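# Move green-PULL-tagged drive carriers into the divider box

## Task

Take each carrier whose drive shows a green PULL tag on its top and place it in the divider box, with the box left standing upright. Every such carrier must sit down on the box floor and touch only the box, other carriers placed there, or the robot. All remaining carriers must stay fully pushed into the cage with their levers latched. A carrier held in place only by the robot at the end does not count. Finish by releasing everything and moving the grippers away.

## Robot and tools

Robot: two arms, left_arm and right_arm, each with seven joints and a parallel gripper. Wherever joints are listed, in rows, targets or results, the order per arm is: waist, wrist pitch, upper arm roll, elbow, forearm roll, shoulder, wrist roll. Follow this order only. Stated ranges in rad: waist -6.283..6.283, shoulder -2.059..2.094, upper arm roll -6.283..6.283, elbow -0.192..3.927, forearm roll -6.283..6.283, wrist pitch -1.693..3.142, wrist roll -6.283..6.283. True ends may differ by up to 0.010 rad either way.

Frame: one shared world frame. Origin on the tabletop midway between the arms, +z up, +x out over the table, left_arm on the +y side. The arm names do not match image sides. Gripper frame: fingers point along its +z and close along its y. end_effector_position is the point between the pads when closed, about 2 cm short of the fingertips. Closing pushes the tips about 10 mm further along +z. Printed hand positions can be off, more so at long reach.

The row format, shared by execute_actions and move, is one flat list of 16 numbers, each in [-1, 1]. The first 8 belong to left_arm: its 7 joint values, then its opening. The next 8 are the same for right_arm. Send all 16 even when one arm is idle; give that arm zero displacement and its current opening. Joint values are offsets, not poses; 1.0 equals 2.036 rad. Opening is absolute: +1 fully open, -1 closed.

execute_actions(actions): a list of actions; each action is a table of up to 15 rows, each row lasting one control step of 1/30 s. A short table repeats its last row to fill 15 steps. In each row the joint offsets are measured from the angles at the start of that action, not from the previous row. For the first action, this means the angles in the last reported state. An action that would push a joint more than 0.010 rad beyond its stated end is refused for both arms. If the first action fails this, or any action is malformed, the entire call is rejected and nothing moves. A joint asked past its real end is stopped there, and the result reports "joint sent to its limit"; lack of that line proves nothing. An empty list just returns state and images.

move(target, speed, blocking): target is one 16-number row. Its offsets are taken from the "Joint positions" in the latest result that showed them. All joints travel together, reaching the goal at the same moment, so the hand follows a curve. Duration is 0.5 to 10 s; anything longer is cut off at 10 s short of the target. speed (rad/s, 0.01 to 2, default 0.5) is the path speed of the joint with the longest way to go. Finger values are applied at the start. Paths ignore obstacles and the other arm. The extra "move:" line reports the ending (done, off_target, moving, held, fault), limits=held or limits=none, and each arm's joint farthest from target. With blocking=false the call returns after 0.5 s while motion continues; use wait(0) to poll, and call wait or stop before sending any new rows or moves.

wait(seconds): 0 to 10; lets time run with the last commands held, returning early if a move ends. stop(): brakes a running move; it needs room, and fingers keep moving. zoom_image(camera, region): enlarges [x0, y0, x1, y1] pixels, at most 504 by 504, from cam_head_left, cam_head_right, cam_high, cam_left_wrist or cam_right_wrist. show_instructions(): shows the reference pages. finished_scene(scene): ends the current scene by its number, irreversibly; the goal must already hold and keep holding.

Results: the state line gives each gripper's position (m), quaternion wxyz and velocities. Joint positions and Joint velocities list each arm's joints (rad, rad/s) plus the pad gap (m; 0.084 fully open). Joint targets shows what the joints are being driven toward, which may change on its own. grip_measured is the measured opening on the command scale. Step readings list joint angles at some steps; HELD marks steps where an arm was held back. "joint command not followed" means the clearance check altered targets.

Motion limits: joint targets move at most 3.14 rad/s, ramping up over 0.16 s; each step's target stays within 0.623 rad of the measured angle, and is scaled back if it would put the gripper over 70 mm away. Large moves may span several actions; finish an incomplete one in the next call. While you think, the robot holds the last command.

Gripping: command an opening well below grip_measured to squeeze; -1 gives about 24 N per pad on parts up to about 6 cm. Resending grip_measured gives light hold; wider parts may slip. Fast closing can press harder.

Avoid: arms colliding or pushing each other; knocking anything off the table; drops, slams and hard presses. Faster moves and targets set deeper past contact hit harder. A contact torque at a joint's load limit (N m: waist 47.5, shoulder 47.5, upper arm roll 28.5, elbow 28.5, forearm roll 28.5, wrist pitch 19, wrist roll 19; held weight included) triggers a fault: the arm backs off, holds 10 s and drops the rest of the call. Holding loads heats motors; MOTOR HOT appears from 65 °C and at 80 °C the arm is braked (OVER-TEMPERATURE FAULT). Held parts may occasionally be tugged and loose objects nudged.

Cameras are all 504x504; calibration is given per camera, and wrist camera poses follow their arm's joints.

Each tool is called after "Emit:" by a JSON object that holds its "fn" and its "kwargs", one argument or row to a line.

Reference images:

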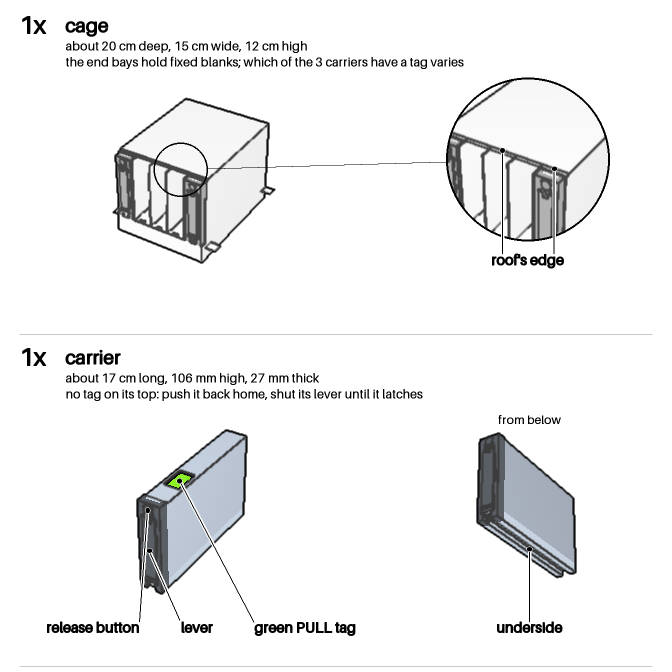

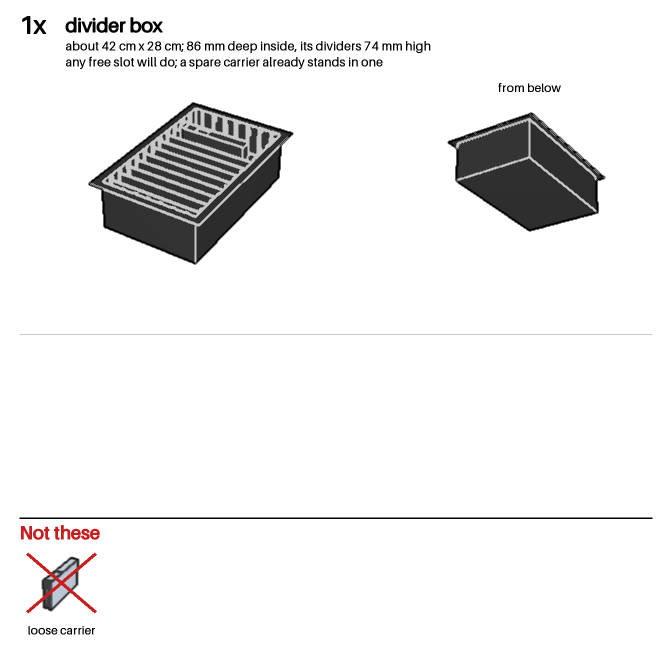

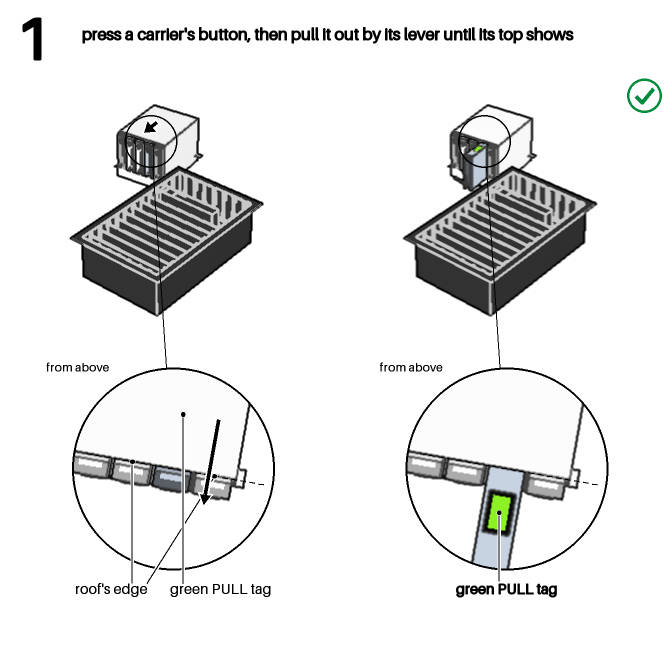

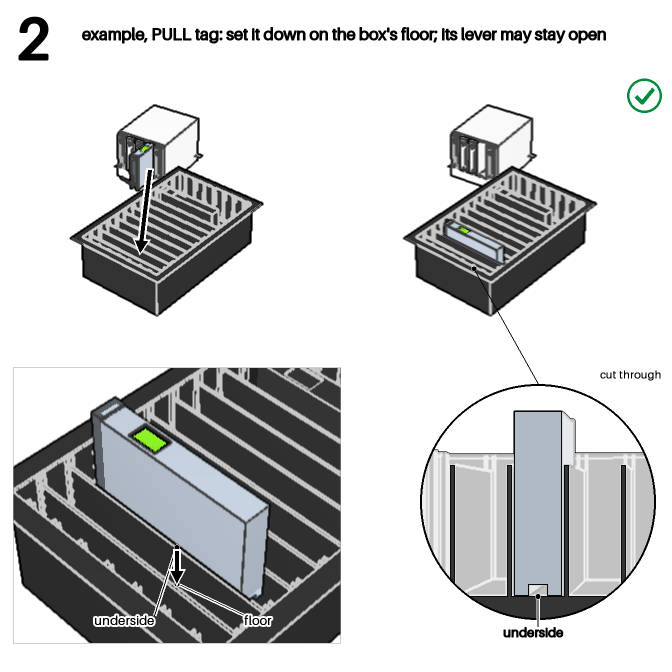

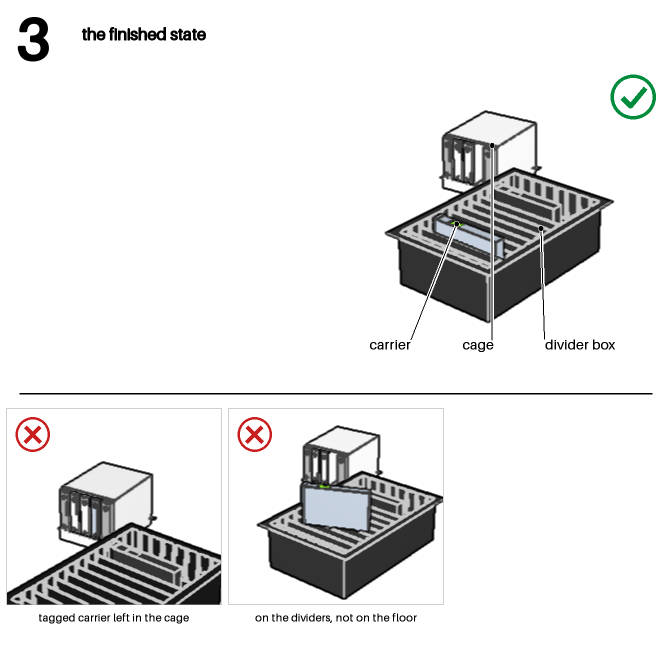

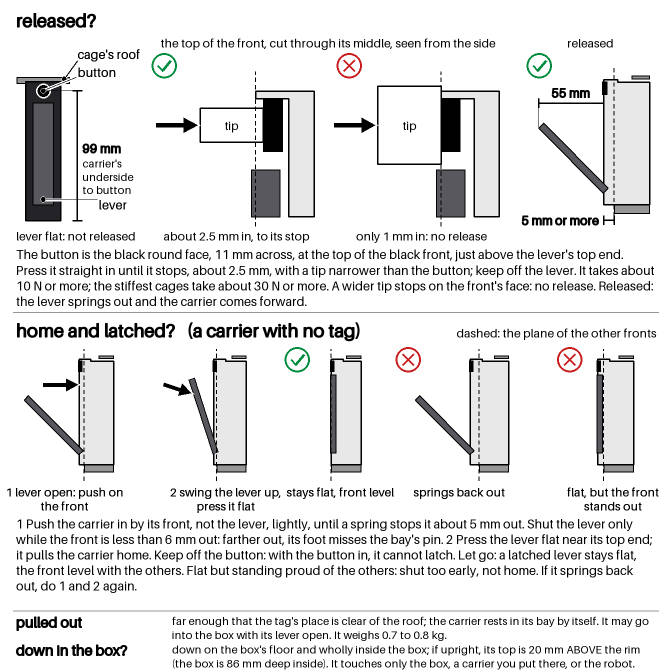

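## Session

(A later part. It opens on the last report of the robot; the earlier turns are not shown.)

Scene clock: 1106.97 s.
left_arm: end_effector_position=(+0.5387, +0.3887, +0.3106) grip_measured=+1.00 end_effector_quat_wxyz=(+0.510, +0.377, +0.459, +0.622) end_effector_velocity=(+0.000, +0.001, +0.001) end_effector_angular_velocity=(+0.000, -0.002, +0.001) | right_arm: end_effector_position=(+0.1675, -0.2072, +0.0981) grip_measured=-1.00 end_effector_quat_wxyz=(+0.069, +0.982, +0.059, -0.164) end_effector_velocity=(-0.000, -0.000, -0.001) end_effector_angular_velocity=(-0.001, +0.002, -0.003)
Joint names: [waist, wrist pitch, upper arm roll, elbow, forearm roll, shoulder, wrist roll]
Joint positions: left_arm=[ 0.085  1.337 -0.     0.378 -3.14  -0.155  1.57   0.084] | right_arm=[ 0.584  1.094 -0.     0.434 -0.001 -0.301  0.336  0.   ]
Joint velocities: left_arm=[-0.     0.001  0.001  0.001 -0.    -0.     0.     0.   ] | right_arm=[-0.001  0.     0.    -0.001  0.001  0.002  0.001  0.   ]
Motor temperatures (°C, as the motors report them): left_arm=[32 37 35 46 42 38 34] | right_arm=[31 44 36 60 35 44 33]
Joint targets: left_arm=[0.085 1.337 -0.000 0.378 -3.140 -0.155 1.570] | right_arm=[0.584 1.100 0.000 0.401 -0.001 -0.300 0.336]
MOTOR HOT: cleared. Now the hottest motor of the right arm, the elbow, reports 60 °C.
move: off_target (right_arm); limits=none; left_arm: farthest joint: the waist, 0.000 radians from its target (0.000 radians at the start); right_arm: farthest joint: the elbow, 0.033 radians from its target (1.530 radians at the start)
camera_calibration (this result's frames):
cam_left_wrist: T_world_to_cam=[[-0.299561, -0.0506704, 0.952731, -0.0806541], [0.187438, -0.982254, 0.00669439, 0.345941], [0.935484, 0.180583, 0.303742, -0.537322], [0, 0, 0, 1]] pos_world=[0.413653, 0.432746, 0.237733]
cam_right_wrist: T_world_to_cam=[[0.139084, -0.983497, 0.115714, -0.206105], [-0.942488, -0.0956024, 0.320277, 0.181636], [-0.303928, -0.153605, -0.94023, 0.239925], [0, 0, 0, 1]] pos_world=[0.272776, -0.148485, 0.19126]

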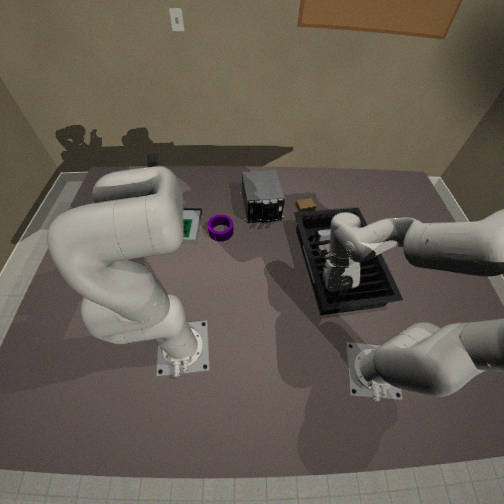

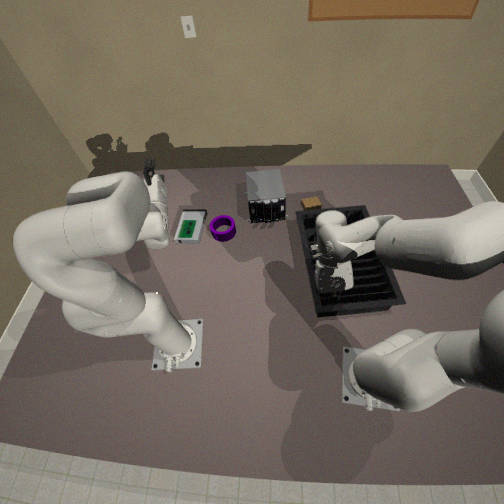

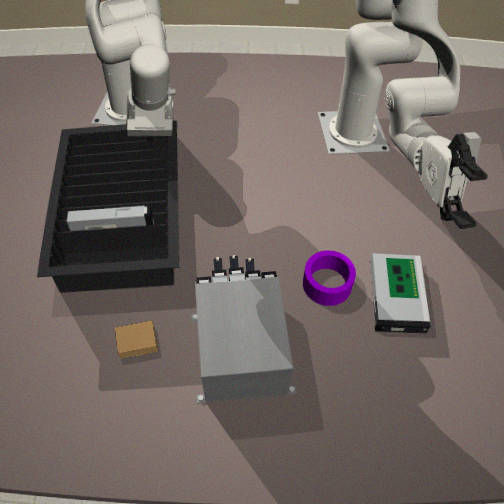

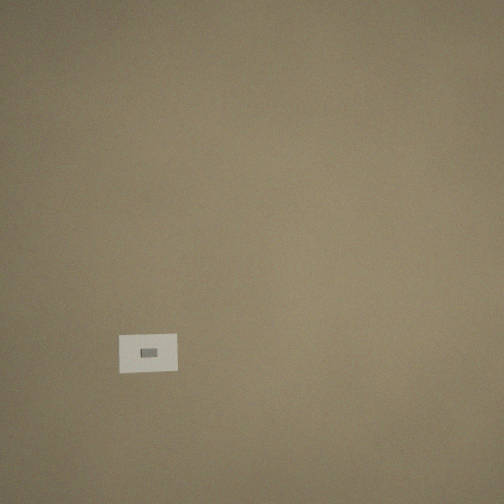

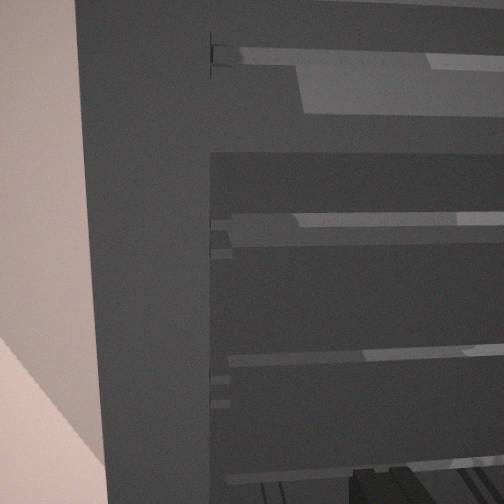

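Emit:
{"fn": "move", "kwargs": {
  "target": [0,0,0,0,0,0,0,1, 0,0,0,0,0,-0.125,0,-1],
  "speed": 0.3
}}

Scene clock: 1119.73 s.
left_arm: end_effector_position=(+0.5387, +0.3887, +0.3106) grip_measured=+1.00 end_effector_quat_wxyz=(+0.510, +0.377, +0.459, +0.622) end_effector_velocity=(+0.000, +0.000, -0.000) end_effector_angular_velocity=(-0.001, +0.000, -0.000) | right_arm: end_effector_position=(+0.1989, -0.1919, +0.1622) grip_measured=-1.00 end_effector_quat_wxyz=(+0.021, +0.997, +0.059, -0.048) end_effector_velocity=(+0.001, +0.000, +0.001) end_effector_angular_velocity=(+0.001, -0.004, +0.002)
Joint names: [waist, wrist pitch, upper arm roll, elbow, forearm roll, shoulder, wrist roll]
Joint positions: left_arm=[ 0.085  1.337 -0.     0.378 -3.14  -0.155  1.57   0.084] | right_arm=[ 0.584  1.094 -0.     0.434 -0.001 -0.555  0.336  0.   ]
Joint velocities: left_arm=[-0.    -0.001  0.     0.001 -0.     0.    -0.     0.   ] | right_arm=[-0.     0.001 -0.     0.001 -0.001 -0.003 -0.001  0.   ]
Motor temperatures (°C, as the motors report them): left_arm=[32 37 35 46 42 38 34] | right_arm=[31 44 35 56 35 41 33]
Joint targets: left_arm=[0.085 1.337 -0.000 0.378 -3.140 -0.155 1.570] | right_arm=[0.584 1.094 -0.000 0.434 -0.001 -0.555 0.336]
move: done; limits=none; left_arm: farthest joint: the waist, 0.000 radians from its target (0.000 radians at the start); right_arm: farthest joint: the shoulder, 0.001 radians from its target (0.255 radians at the start)
camera_calibration (this result's frames):
cam_left_wrist: T_world_to_cam=[[-0.299561, -0.0506703, 0.952731, -0.080654], [0.187438, -0.982254, 0.00669452, 0.345941], [0.935484, 0.180584, 0.303742, -0.537322], [0, 0, 0, 1]] pos_world=[0.413653, 0.432746, 0.237733]
cam_right_wrist: T_world_to_cam=[[0.121816, -0.991933, 0.0350552, -0.187924], [-0.989158, -0.118405, 0.086876, 0.234886], [-0.0820245, -0.045258, -0.995602, 0.297612], [0, 0, 0, 1]] pos_world=[0.279643, -0.145127, 0.282485]

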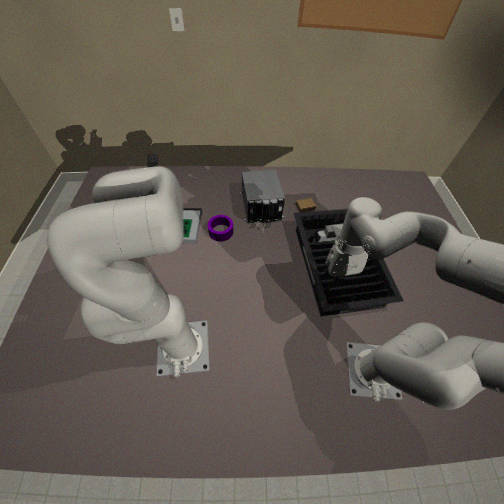

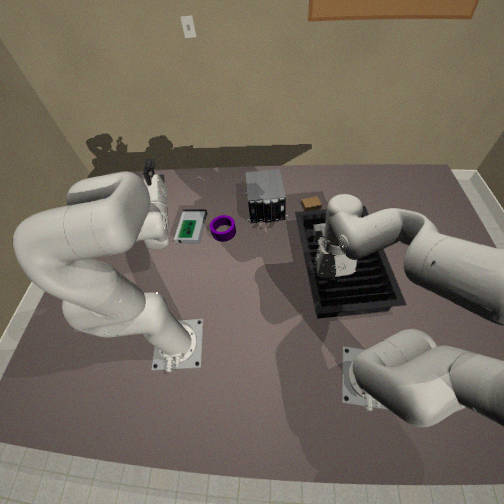

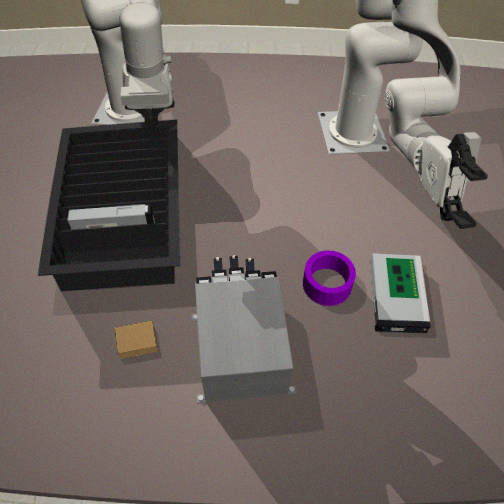

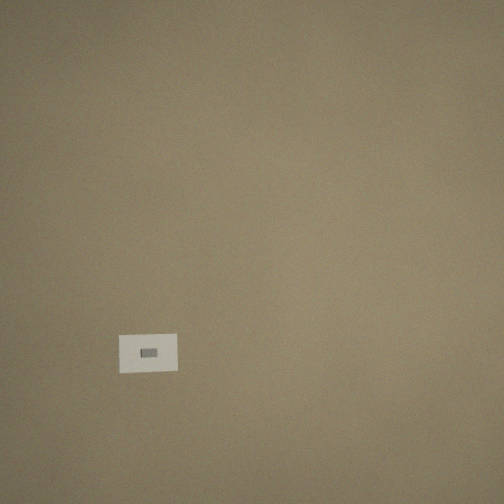

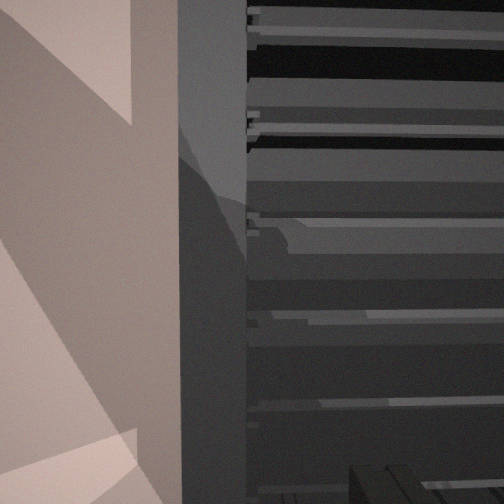

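Emit:
{"fn": "zoom_image", "kwargs": {
  "camera": "cam_high",
  "region": [180, 235, 300, 310]
}}

Emit:
{"fn": "zoom_image", "kwargs": {
  "camera": "cam_head_left",
  "region": [230, 165, 300, 235]
}}

Region (180, 235, 300, 310) of cam_high's 504x504 image, scaled by 4.200, with more detail than that image has; it fills the top 315 rows of this view, and the rest is white.

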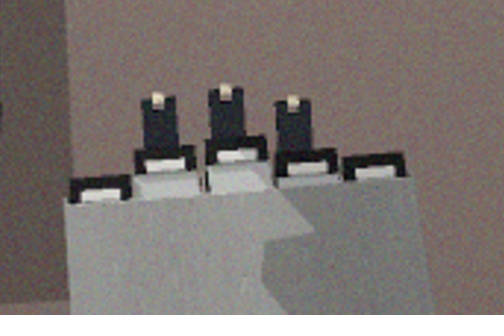

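Region (230, 165, 300, 235) of cam_head_left's 504x504 image, scaled by 7.200, with more detail than that image has.

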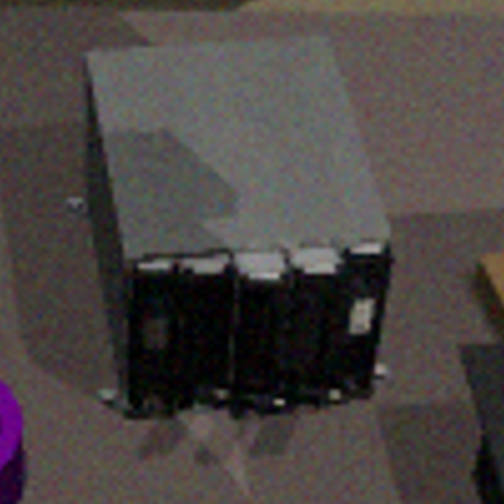

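Emit:
{"fn": "move", "kwargs": {
  "target": [0,0,0,0,0,0,0,1, 0.0225,0.0442,0,0.7301,0,0.6343,0.022,-1],
  "speed": 1.0
}}

Scene clock: 1241.63 s.
left_arm: end_effector_position=(+0.5387, +0.3887, +0.3106) grip_measured=+1.00 end_effector_quat_wxyz=(+0.510, +0.377, +0.459, +0.622) end_effector_velocity=(-0.000, -0.000, -0.000) end_effector_angular_velocity=(-0.000, -0.001, -0.000) | right_arm: end_effector_position=(+0.5354, +0.0059, +0.1401) grip_measured=-1.00 end_effector_quat_wxyz=(+0.000, +0.998, +0.060, +0.000) end_effector_velocity=(+0.000, +0.000, -0.001) end_effector_angular_velocity=(+0.001, +0.002, -0.002)
Joint names: [waist, wrist pitch, upper arm roll, elbow, forearm roll, shoulder, wrist roll]
Joint positions: left_arm=[ 0.085  1.337 -0.     0.378 -3.14  -0.155  1.57   0.084] | right_arm=[ 0.63   1.184 -0.     1.92  -0.001  0.736  0.381  0.   ]
Joint velocities: left_arm=[-0.     0.002  0.001 -0.001  0.     0.    -0.     0.   ] | right_arm=[-0.     0.001  0.     0.003  0.002  0.003  0.001  0.   ]
Motor temperatures (°C, as the motors report them): left_arm=[32 37 35 47 42 38 34] | right_arm=[31 38 35 57 35 37 33]
Joint targets: left_arm=[0.085 1.337 -0.000 0.378 -3.140 -0.155 1.570] | right_arm=[0.630 1.184 -0.000 1.920 -0.001 0.737 0.381]
move: done; limits=none; left_arm: farthest joint: the waist, 0.000 radians from its target (0.000 radians at the start); right_arm: farthest joint: the waist, 0.000 radians from its target (0.046 radians at the start)
camera_calibration (this result's frames):
cam_left_wrist: T_world_to_cam=[[-0.299561, -0.0506703, 0.952731, -0.080654], [0.187438, -0.982254, 0.00669454, 0.345941], [0.935484, 0.180584, 0.303742, -0.537322], [0, 0, 0, 1]] pos_world=[0.413653, 0.432746, 0.237733]
cam_right_wrist: T_world_to_cam=[[0.121008, -0.992651, 0.000697798, -0.0266992], [-0.992572, -0.121007, -0.012558, 0.608885], [0.0125502, 0.000827001, -0.999921, 0.261892], [0, 0, 0, 1]] pos_world=[0.604306, 0.0469597, 0.269537]

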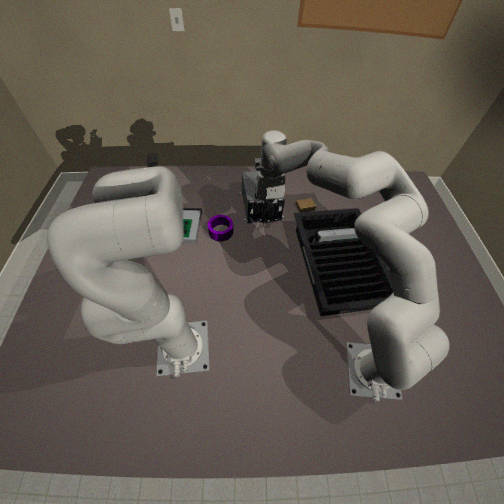

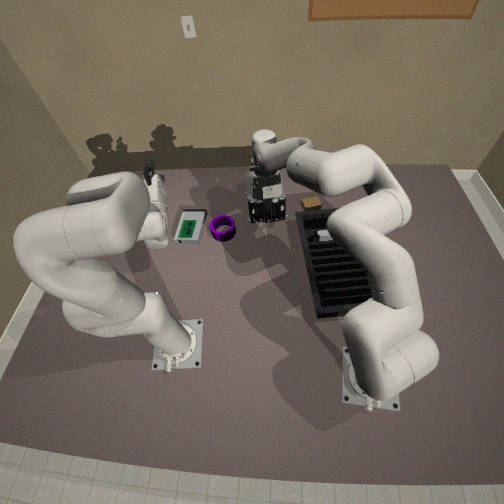

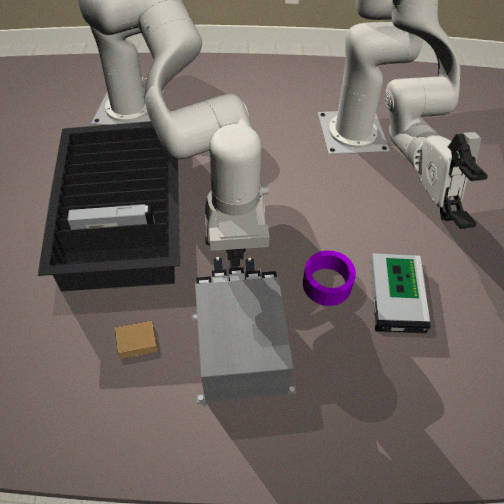

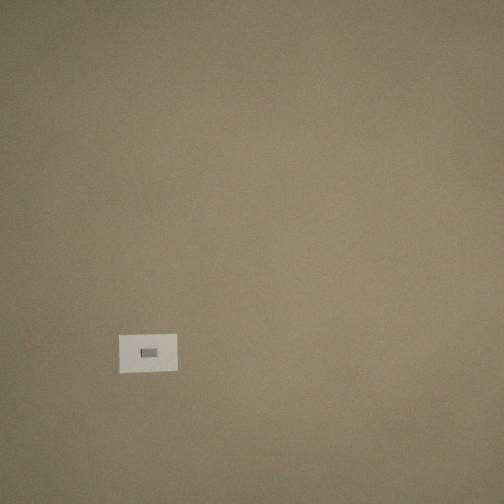

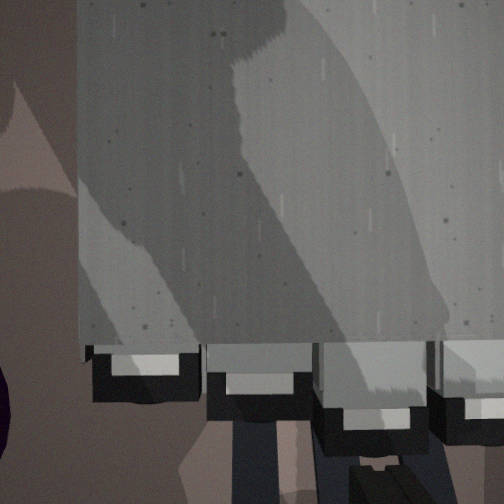

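Emit:
{"fn": "move", "kwargs": {
  "target": [0,0,0,0,0,0,0,1, 0.0035,-0.0562,0,-0.0383,0,0.018,0.0034,-1],
  "speed": 0.2
}}

Emit:
{"fn": "move", "kwargs": {
  "target": [0,0,0,0,0,0,0,1, 0.0117,-0.0477,0,-0.1164,0,-0.0687,0.0117,-1],
  "speed": 0.2
}}

Emit:
{"fn": "move", "kwargs": {
  "target": [0,0,0,0,0,0,0,1, 0.0132,-0.0376,0,-0.0967,0,-0.0591,0.0132,-1],
  "speed": 0.2
}}

Scene clock: 1269.70 s.
left_arm: end_effector_position=(+0.5387, +0.3887, +0.3106) grip_measured=+1.00 end_effector_quat_wxyz=(+0.510, +0.377, +0.459, +0.622) end_effector_velocity=(+0.000, -0.000, -0.000) end_effector_angular_velocity=(-0.001, +0.000, -0.001) | right_arm: end_effector_position=(+0.5312, +0.0089, +0.0925) grip_measured=-1.00 end_effector_quat_wxyz=(+0.000, +0.998, +0.060, +0.001) end_effector_velocity=(-0.002, -0.001, -0.004) end_effector_angular_velocity=(-0.004, +0.005, +0.002)
Joint names: [waist, wrist pitch, upper arm roll, elbow, forearm roll, shoulder, wrist roll]
Joint positions: left_arm=[ 0.085  1.337 -0.     0.378 -3.14  -0.155  1.57   0.084] | right_arm=[ 0.637  1.069 -0.     1.843 -0.001  0.772  0.388  0.   ]
Joint velocities: left_arm=[-0.    -0.001 -0.    -0.     0.    -0.    -0.001  0.   ] | right_arm=[ 0.    -0.003  0.    -0.005 -0.001  0.004 -0.001  0.   ]
Motor temperatures (°C, as the motors report them): left_arm=[32 37 35 47 42 38 34] | right_arm=[31 38 35 58 35 42 33]
Joint targets: left_arm=[0.085 1.337 -0.000 0.378 -3.140 -0.155 1.570] | right_arm=[0.637 1.069 -0.000 1.842 -0.001 0.773 0.388]
move: done; limits=none; left_arm: farthest joint: the waist, 0.000 radians from its target (0.000 radians at the start); right_arm: farthest joint: the elbow, 0.001 radians from its target (0.078 radians at the start)
camera_calibration (this result's frames):
cam_left_wrist: T_world_to_cam=[[-0.299561, -0.0506703, 0.952731, -0.080654], [0.187438, -0.982254, 0.00669456, 0.345941], [0.935484, 0.180584, 0.303742, -0.537322], [0, 0, 0, 1]] pos_world=[0.413653, 0.432746, 0.237733]
cam_right_wrist: T_world_to_cam=[[0.121266, -0.99262, 0.000493349, -0.0232907], [-0.992536, -0.121262, -0.0129712, 0.604537], [0.0129353, 0.00108329, -0.999916, 0.214165], [0, 0, 0, 1]] pos_world=[0.600078, 0.0499563, 0.222]

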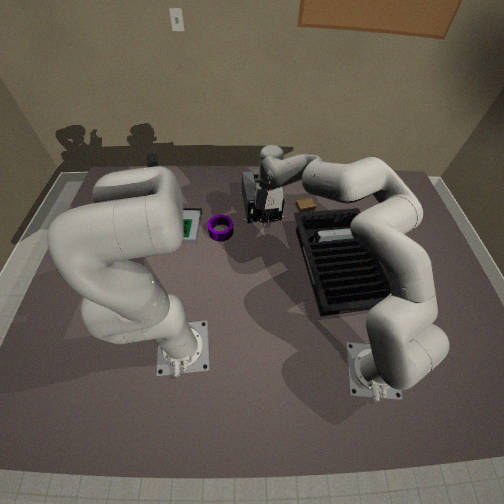

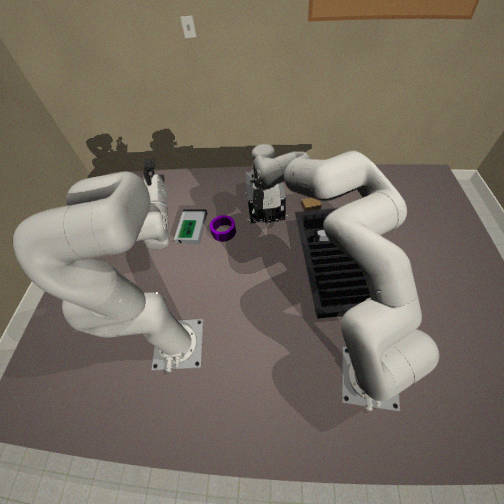

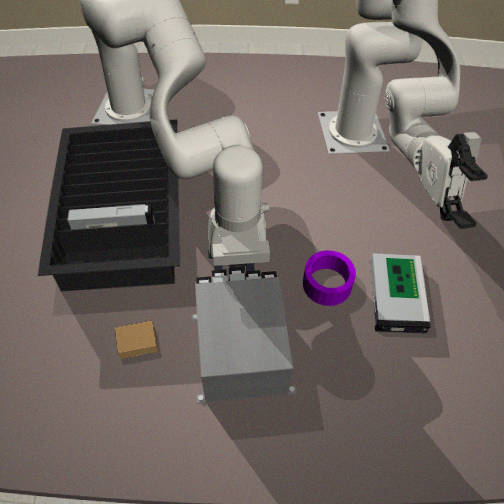

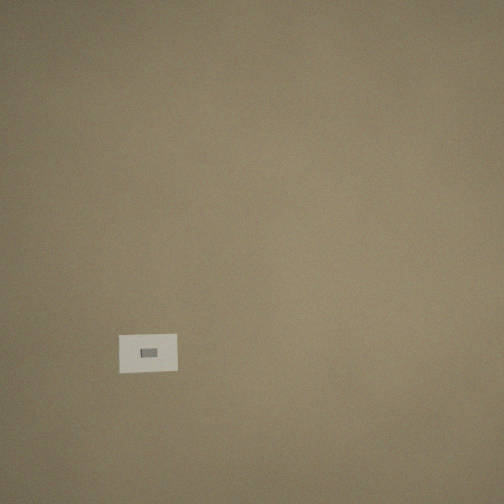

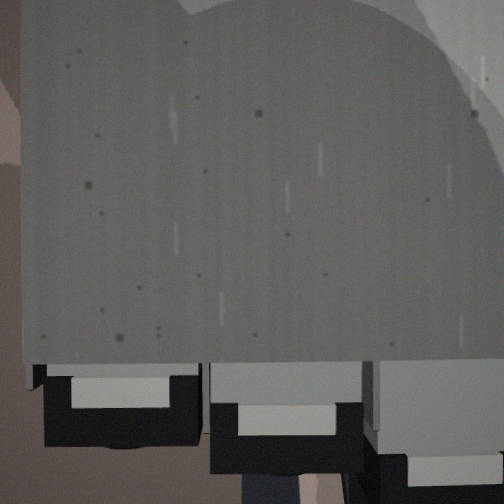

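Scene clock: 1271.37 s.
left_arm: end_effector_position=(+0.5387, +0.3887, +0.3106) grip_measured=+1.00 end_effector_quat_wxyz=(+0.510, +0.377, +0.459, +0.622) end_effector_velocity=(-0.000, +0.000, -0.000) end_effector_angular_velocity=(-0.001, -0.000, +0.000) | right_arm: end_effector_position=(+0.4912, +0.0036, +0.0922) grip_measured=-1.00 end_effector_quat_wxyz=(+0.000, +0.998, +0.060, +0.001) end_effector_velocity=(-0.000, +0.000, +0.000) end_effector_angular_velocity=(+0.001, -0.000, -0.000)
Joint names: [waist, wrist pitch, upper arm roll, elbow, forearm roll, shoulder, wrist roll]
Joint positions: left_arm=[ 0.085  1.337 -0.     0.378 -3.14  -0.155  1.57   0.084] | right_arm=[ 0.66   0.972 -0.     1.606 -0.001  0.633  0.411  0.   ]
Joint velocities: left_arm=[-0.001  0.     0.001 -0.001 -0.    -0.    -0.001  0.   ] | right_arm=[ 0.    -0.002 -0.    -0.003  0.001 -0.002 -0.     0.   ]
Motor temperatures (°C, as the motors report them): left_arm=[32 37 35 47 42 38 34] | right_arm=[31 38 35 58 35 42 33]
Joint targets: left_arm=[0.085 1.337 -0.000 0.378 -3.140 -0.155 1.570] | right_arm=[0.660 0.972 -0.000 1.606 -0.001 0.632 0.411]
move: done; limits=none; left_arm: farthest joint: the waist, 0.000 radians from its target (0.000 radians at the start); right_arm: farthest joint: the shoulder, 0.001 radians from its target (0.140 radians at the start)
camera_calibration (this result's frames):
cam_left_wrist: T_world_to_cam=[[-0.299561, -0.0506703, 0.952731, -0.080654], [0.187438, -0.982254, 0.00669465, 0.345941], [0.935484, 0.180584, 0.303742, -0.537322], [0, 0, 0, 1]] pos_world=[0.413653, 0.432746, 0.237733]
cam_right_wrist: T_world_to_cam=[[0.121346, -0.99261, 0.000445685, -0.0237991], [-0.992528, -0.121342, -0.0127876, 0.564135], [0.0127472, 0.00110937, -0.999918, 0.214447], [0, 0, 0, 1]] pos_world=[0.560074, 0.044592, 0.221654]

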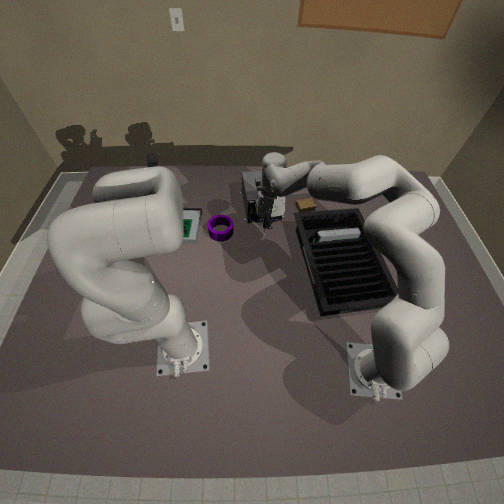

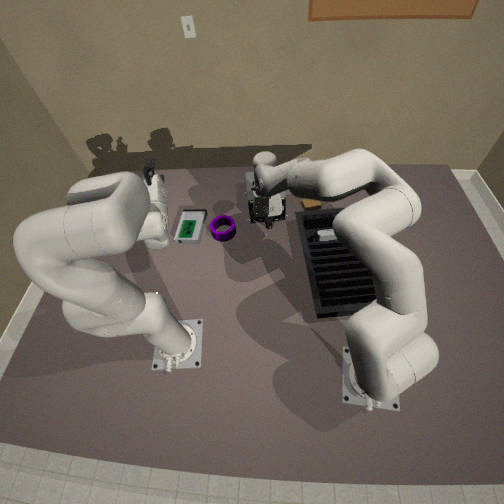

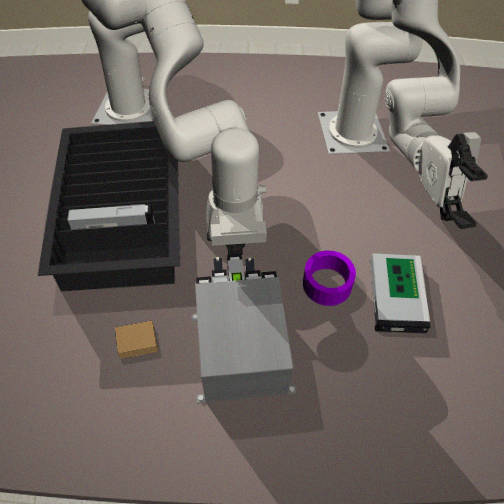

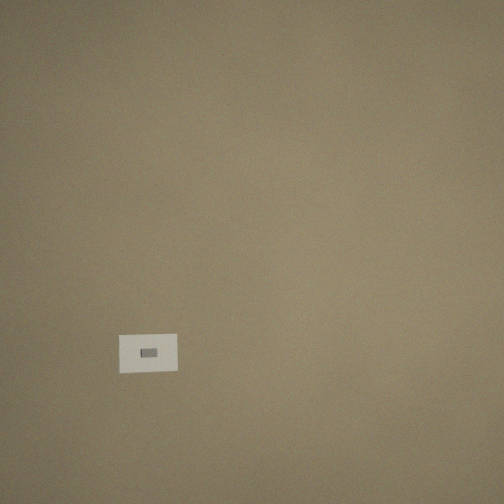

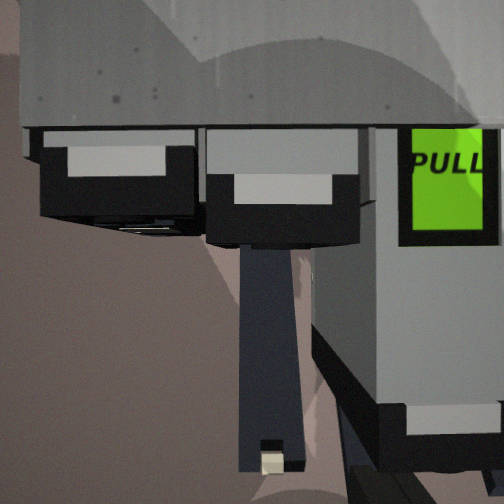

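Scene clock: 1272.83 s.
left_arm: end_effector_position=(+0.5387, +0.3887, +0.3106) grip_measured=+1.00 end_effector_quat_wxyz=(+0.510, +0.377, +0.459, +0.622) end_effector_velocity=(+0.000, -0.000, +0.000) end_effector_angular_velocity=(+0.001, -0.001, -0.000) | right_arm: end_effector_position=(+0.4513, -0.0017, +0.0918) grip_measured=-1.00 end_effector_quat_wxyz=(+0.000, +0.998, +0.060, +0.001) end_effector_velocity=(-0.001, -0.001, -0.000) end_effector_angular_velocity=(-0.001, +0.000, +0.000)
Joint names: [waist, wrist pitch, upper arm roll, elbow, forearm roll, shoulder, wrist roll]
Joint positions: left_arm=[ 0.085  1.337 -0.     0.378 -3.14  -0.155  1.57   0.084] | right_arm=[ 0.687  0.896 -0.     1.41  -0.001  0.513  0.438  0.   ]
Joint velocities: left_arm=[-0.001  0.001  0.     0.    -0.     0.     0.001  0.   ] | right_arm=[ 0.    -0.     0.    -0.003 -0.001 -0.002  0.001  0.   ]
Motor temperatures (°C, as the motors report them): left_arm=[32 37 35 47 42 38 34] | right_arm=[31 38 35 57 35 42 33]
Joint targets: left_arm=[0.085 1.337 -0.000 0.378 -3.140 -0.155 1.570] | right_arm=[0.687 0.896 -0.000 1.409 -0.001 0.512 0.438]
move: done; limits=none; left_arm: farthest joint: the waist, 0.000 radians from its target (0.000 radians at the start); right_arm: farthest joint: the waist, 0.000 radians from its target (0.026 radians at the start)
camera_calibration (this result's frames):
cam_left_wrist: T_world_to_cam=[[-0.299561, -0.0506701, 0.952731, -0.080654], [0.187438, -0.982254, 0.00669474, 0.345941], [0.935484, 0.180584, 0.303742, -0.537322], [0, 0, 0, 1]] pos_world=[0.413653, 0.432746, 0.237733]
cam_right_wrist: T_world_to_cam=[[0.121364, -0.992608, 0.000340311, -0.0242321], [-0.992526, -0.121359, -0.0128044, 0.5239], [0.0127511, 0.00121623, -0.999918, 0.214626], [0, 0, 0, 1]] pos_world=[0.520188, 0.0392658, 0.221325]

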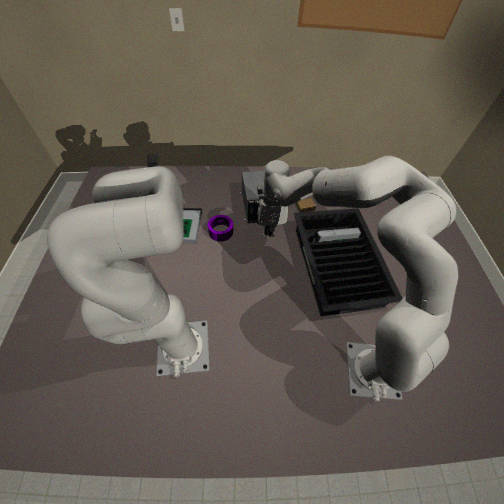

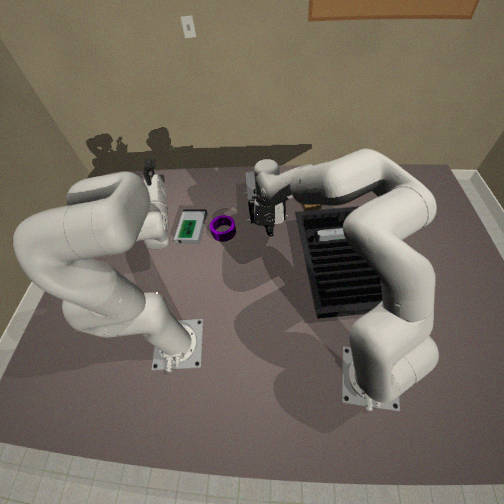

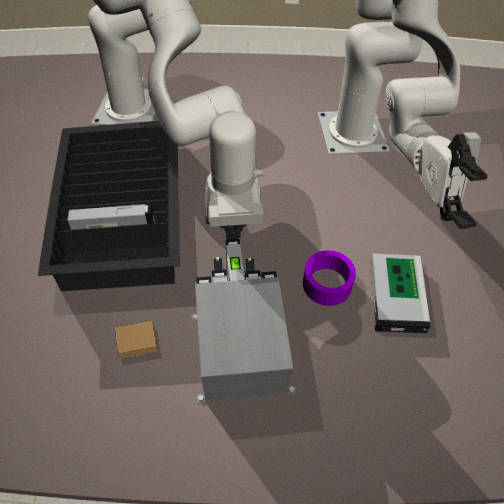

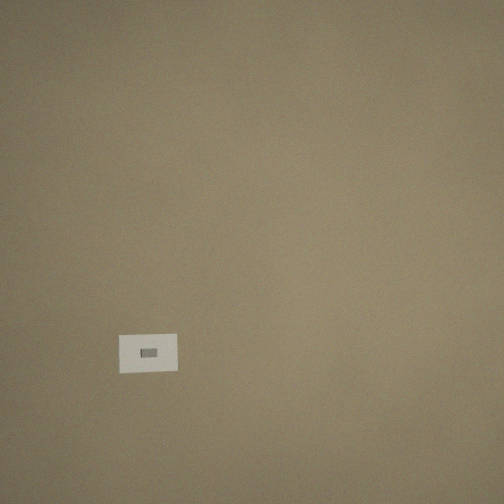

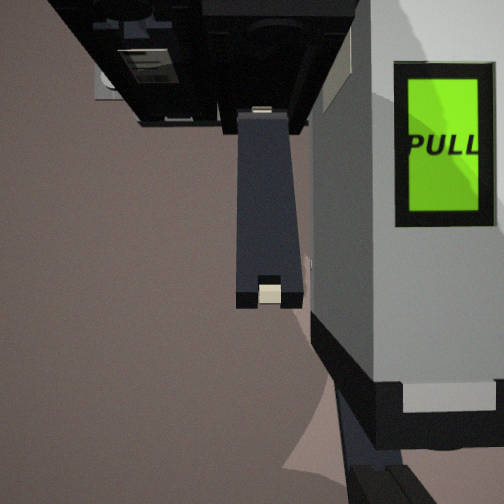

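Emit:
{"fn": "move", "kwargs": {
  "target": [0,0,0,0,0,0,0,1, 0.0103,-0.0212,0,-0.0594,0,-0.0378,0.0103,-1],
  "speed": 0.12
}}

Scene clock: 1320.77 s.
left_arm: end_effector_position=(+0.5387, +0.3887, +0.3106) grip_measured=+1.00 end_effector_quat_wxyz=(+0.510, +0.377, +0.459, +0.622) end_effector_velocity=(-0.000, +0.002, +0.000) end_effector_angular_velocity=(-0.001, -0.001, +0.004) | right_arm: end_effector_position=(+0.4234, -0.0053, +0.0918) grip_measured=-1.00 end_effector_quat_wxyz=(+0.000, +0.998, +0.060, +0.000) end_effector_velocity=(-0.000, +0.001, +0.001) end_effector_angular_velocity=(+0.002, -0.001, -0.000)
Joint names: [waist, wrist pitch, upper arm roll, elbow, forearm roll, shoulder, wrist roll]
Joint positions: left_arm=[ 0.085  1.337 -0.     0.378 -3.14  -0.155  1.57   0.084] | right_arm=[ 0.708  0.853 -0.     1.289 -0.001  0.436  0.459  0.   ]
Joint velocities: left_arm=[ 0.     0.001  0.004  0.     0.     0.    -0.     0.   ] | right_arm=[ 0.001 -0.002  0.    -0.002  0.001 -0.002  0.001  0.   ]
Motor temperatures (°C, as the motors report them): left_arm=[32 37 35 47 42 38 34] | right_arm=[31 37 35 54 35 41 33]
Joint targets: left_arm=[0.085 1.337 -0.000 0.378 -3.140 -0.155 1.570] | right_arm=[0.708 0.853 -0.000 1.289 -0.001 0.436 0.459]
move: done; limits=none; left_arm: farthest joint: the waist, 0.000 radians from its target (0.000 radians at the start); right_arm: farthest joint: the waist, 0.000 radians from its target (0.021 radians at the start)
camera_calibration (this result's frames):
cam_left_wrist: T_world_to_cam=[[-0.299561, -0.0506699, 0.952731, -0.0806541], [0.187438, -0.982254, 0.00669498, 0.345941], [0.935484, 0.180584, 0.303742, -0.537322], [0, 0, 0, 1]] pos_world=[0.413653, 0.432746, 0.237733]
cam_right_wrist: T_world_to_cam=[[0.121488, -0.992593, 0.000716079, -0.0244974], [-0.992523, -0.121488, -0.0117715, 0.495651], [0.0117713, 0.00071938, -0.99993, 0.215384], [0, 0, 0, 1]] pos_world=[0.492386, 0.035745, 0.221221]

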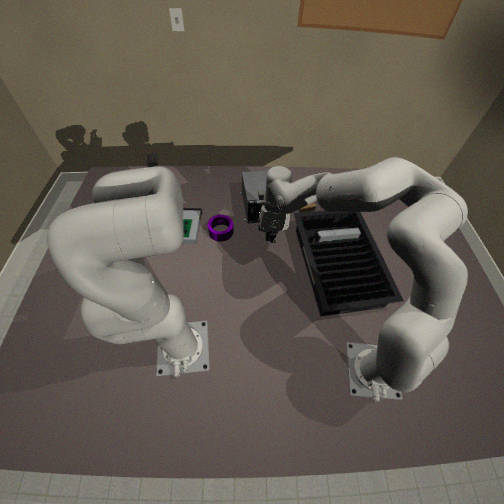

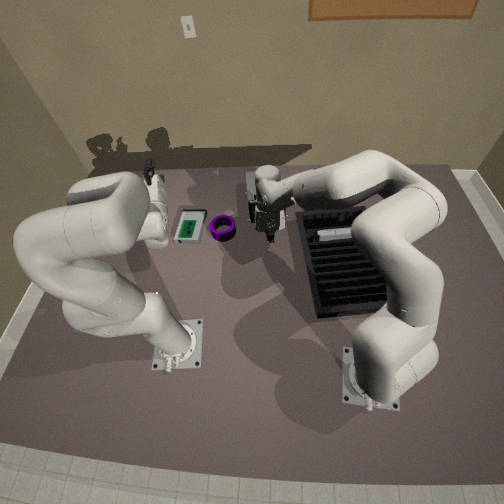

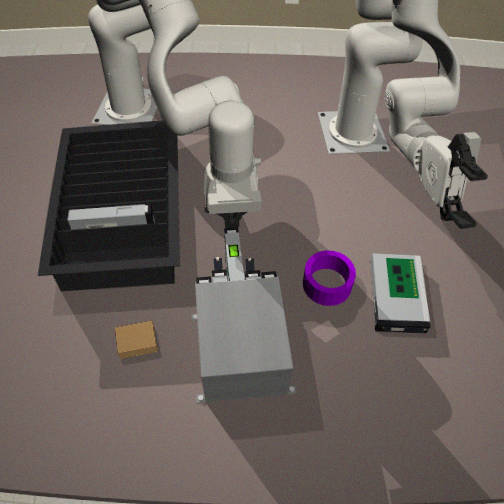

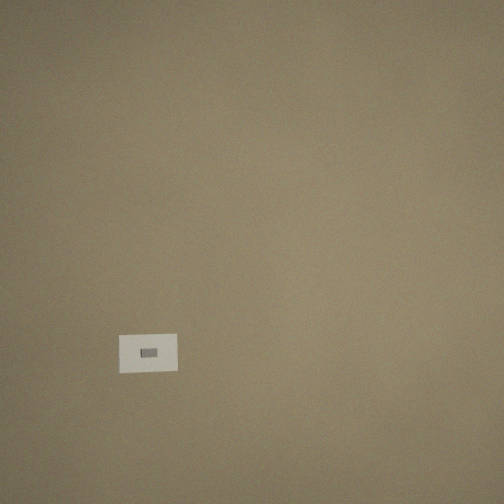

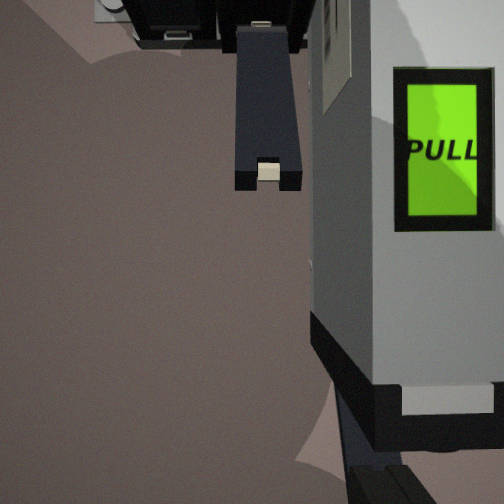

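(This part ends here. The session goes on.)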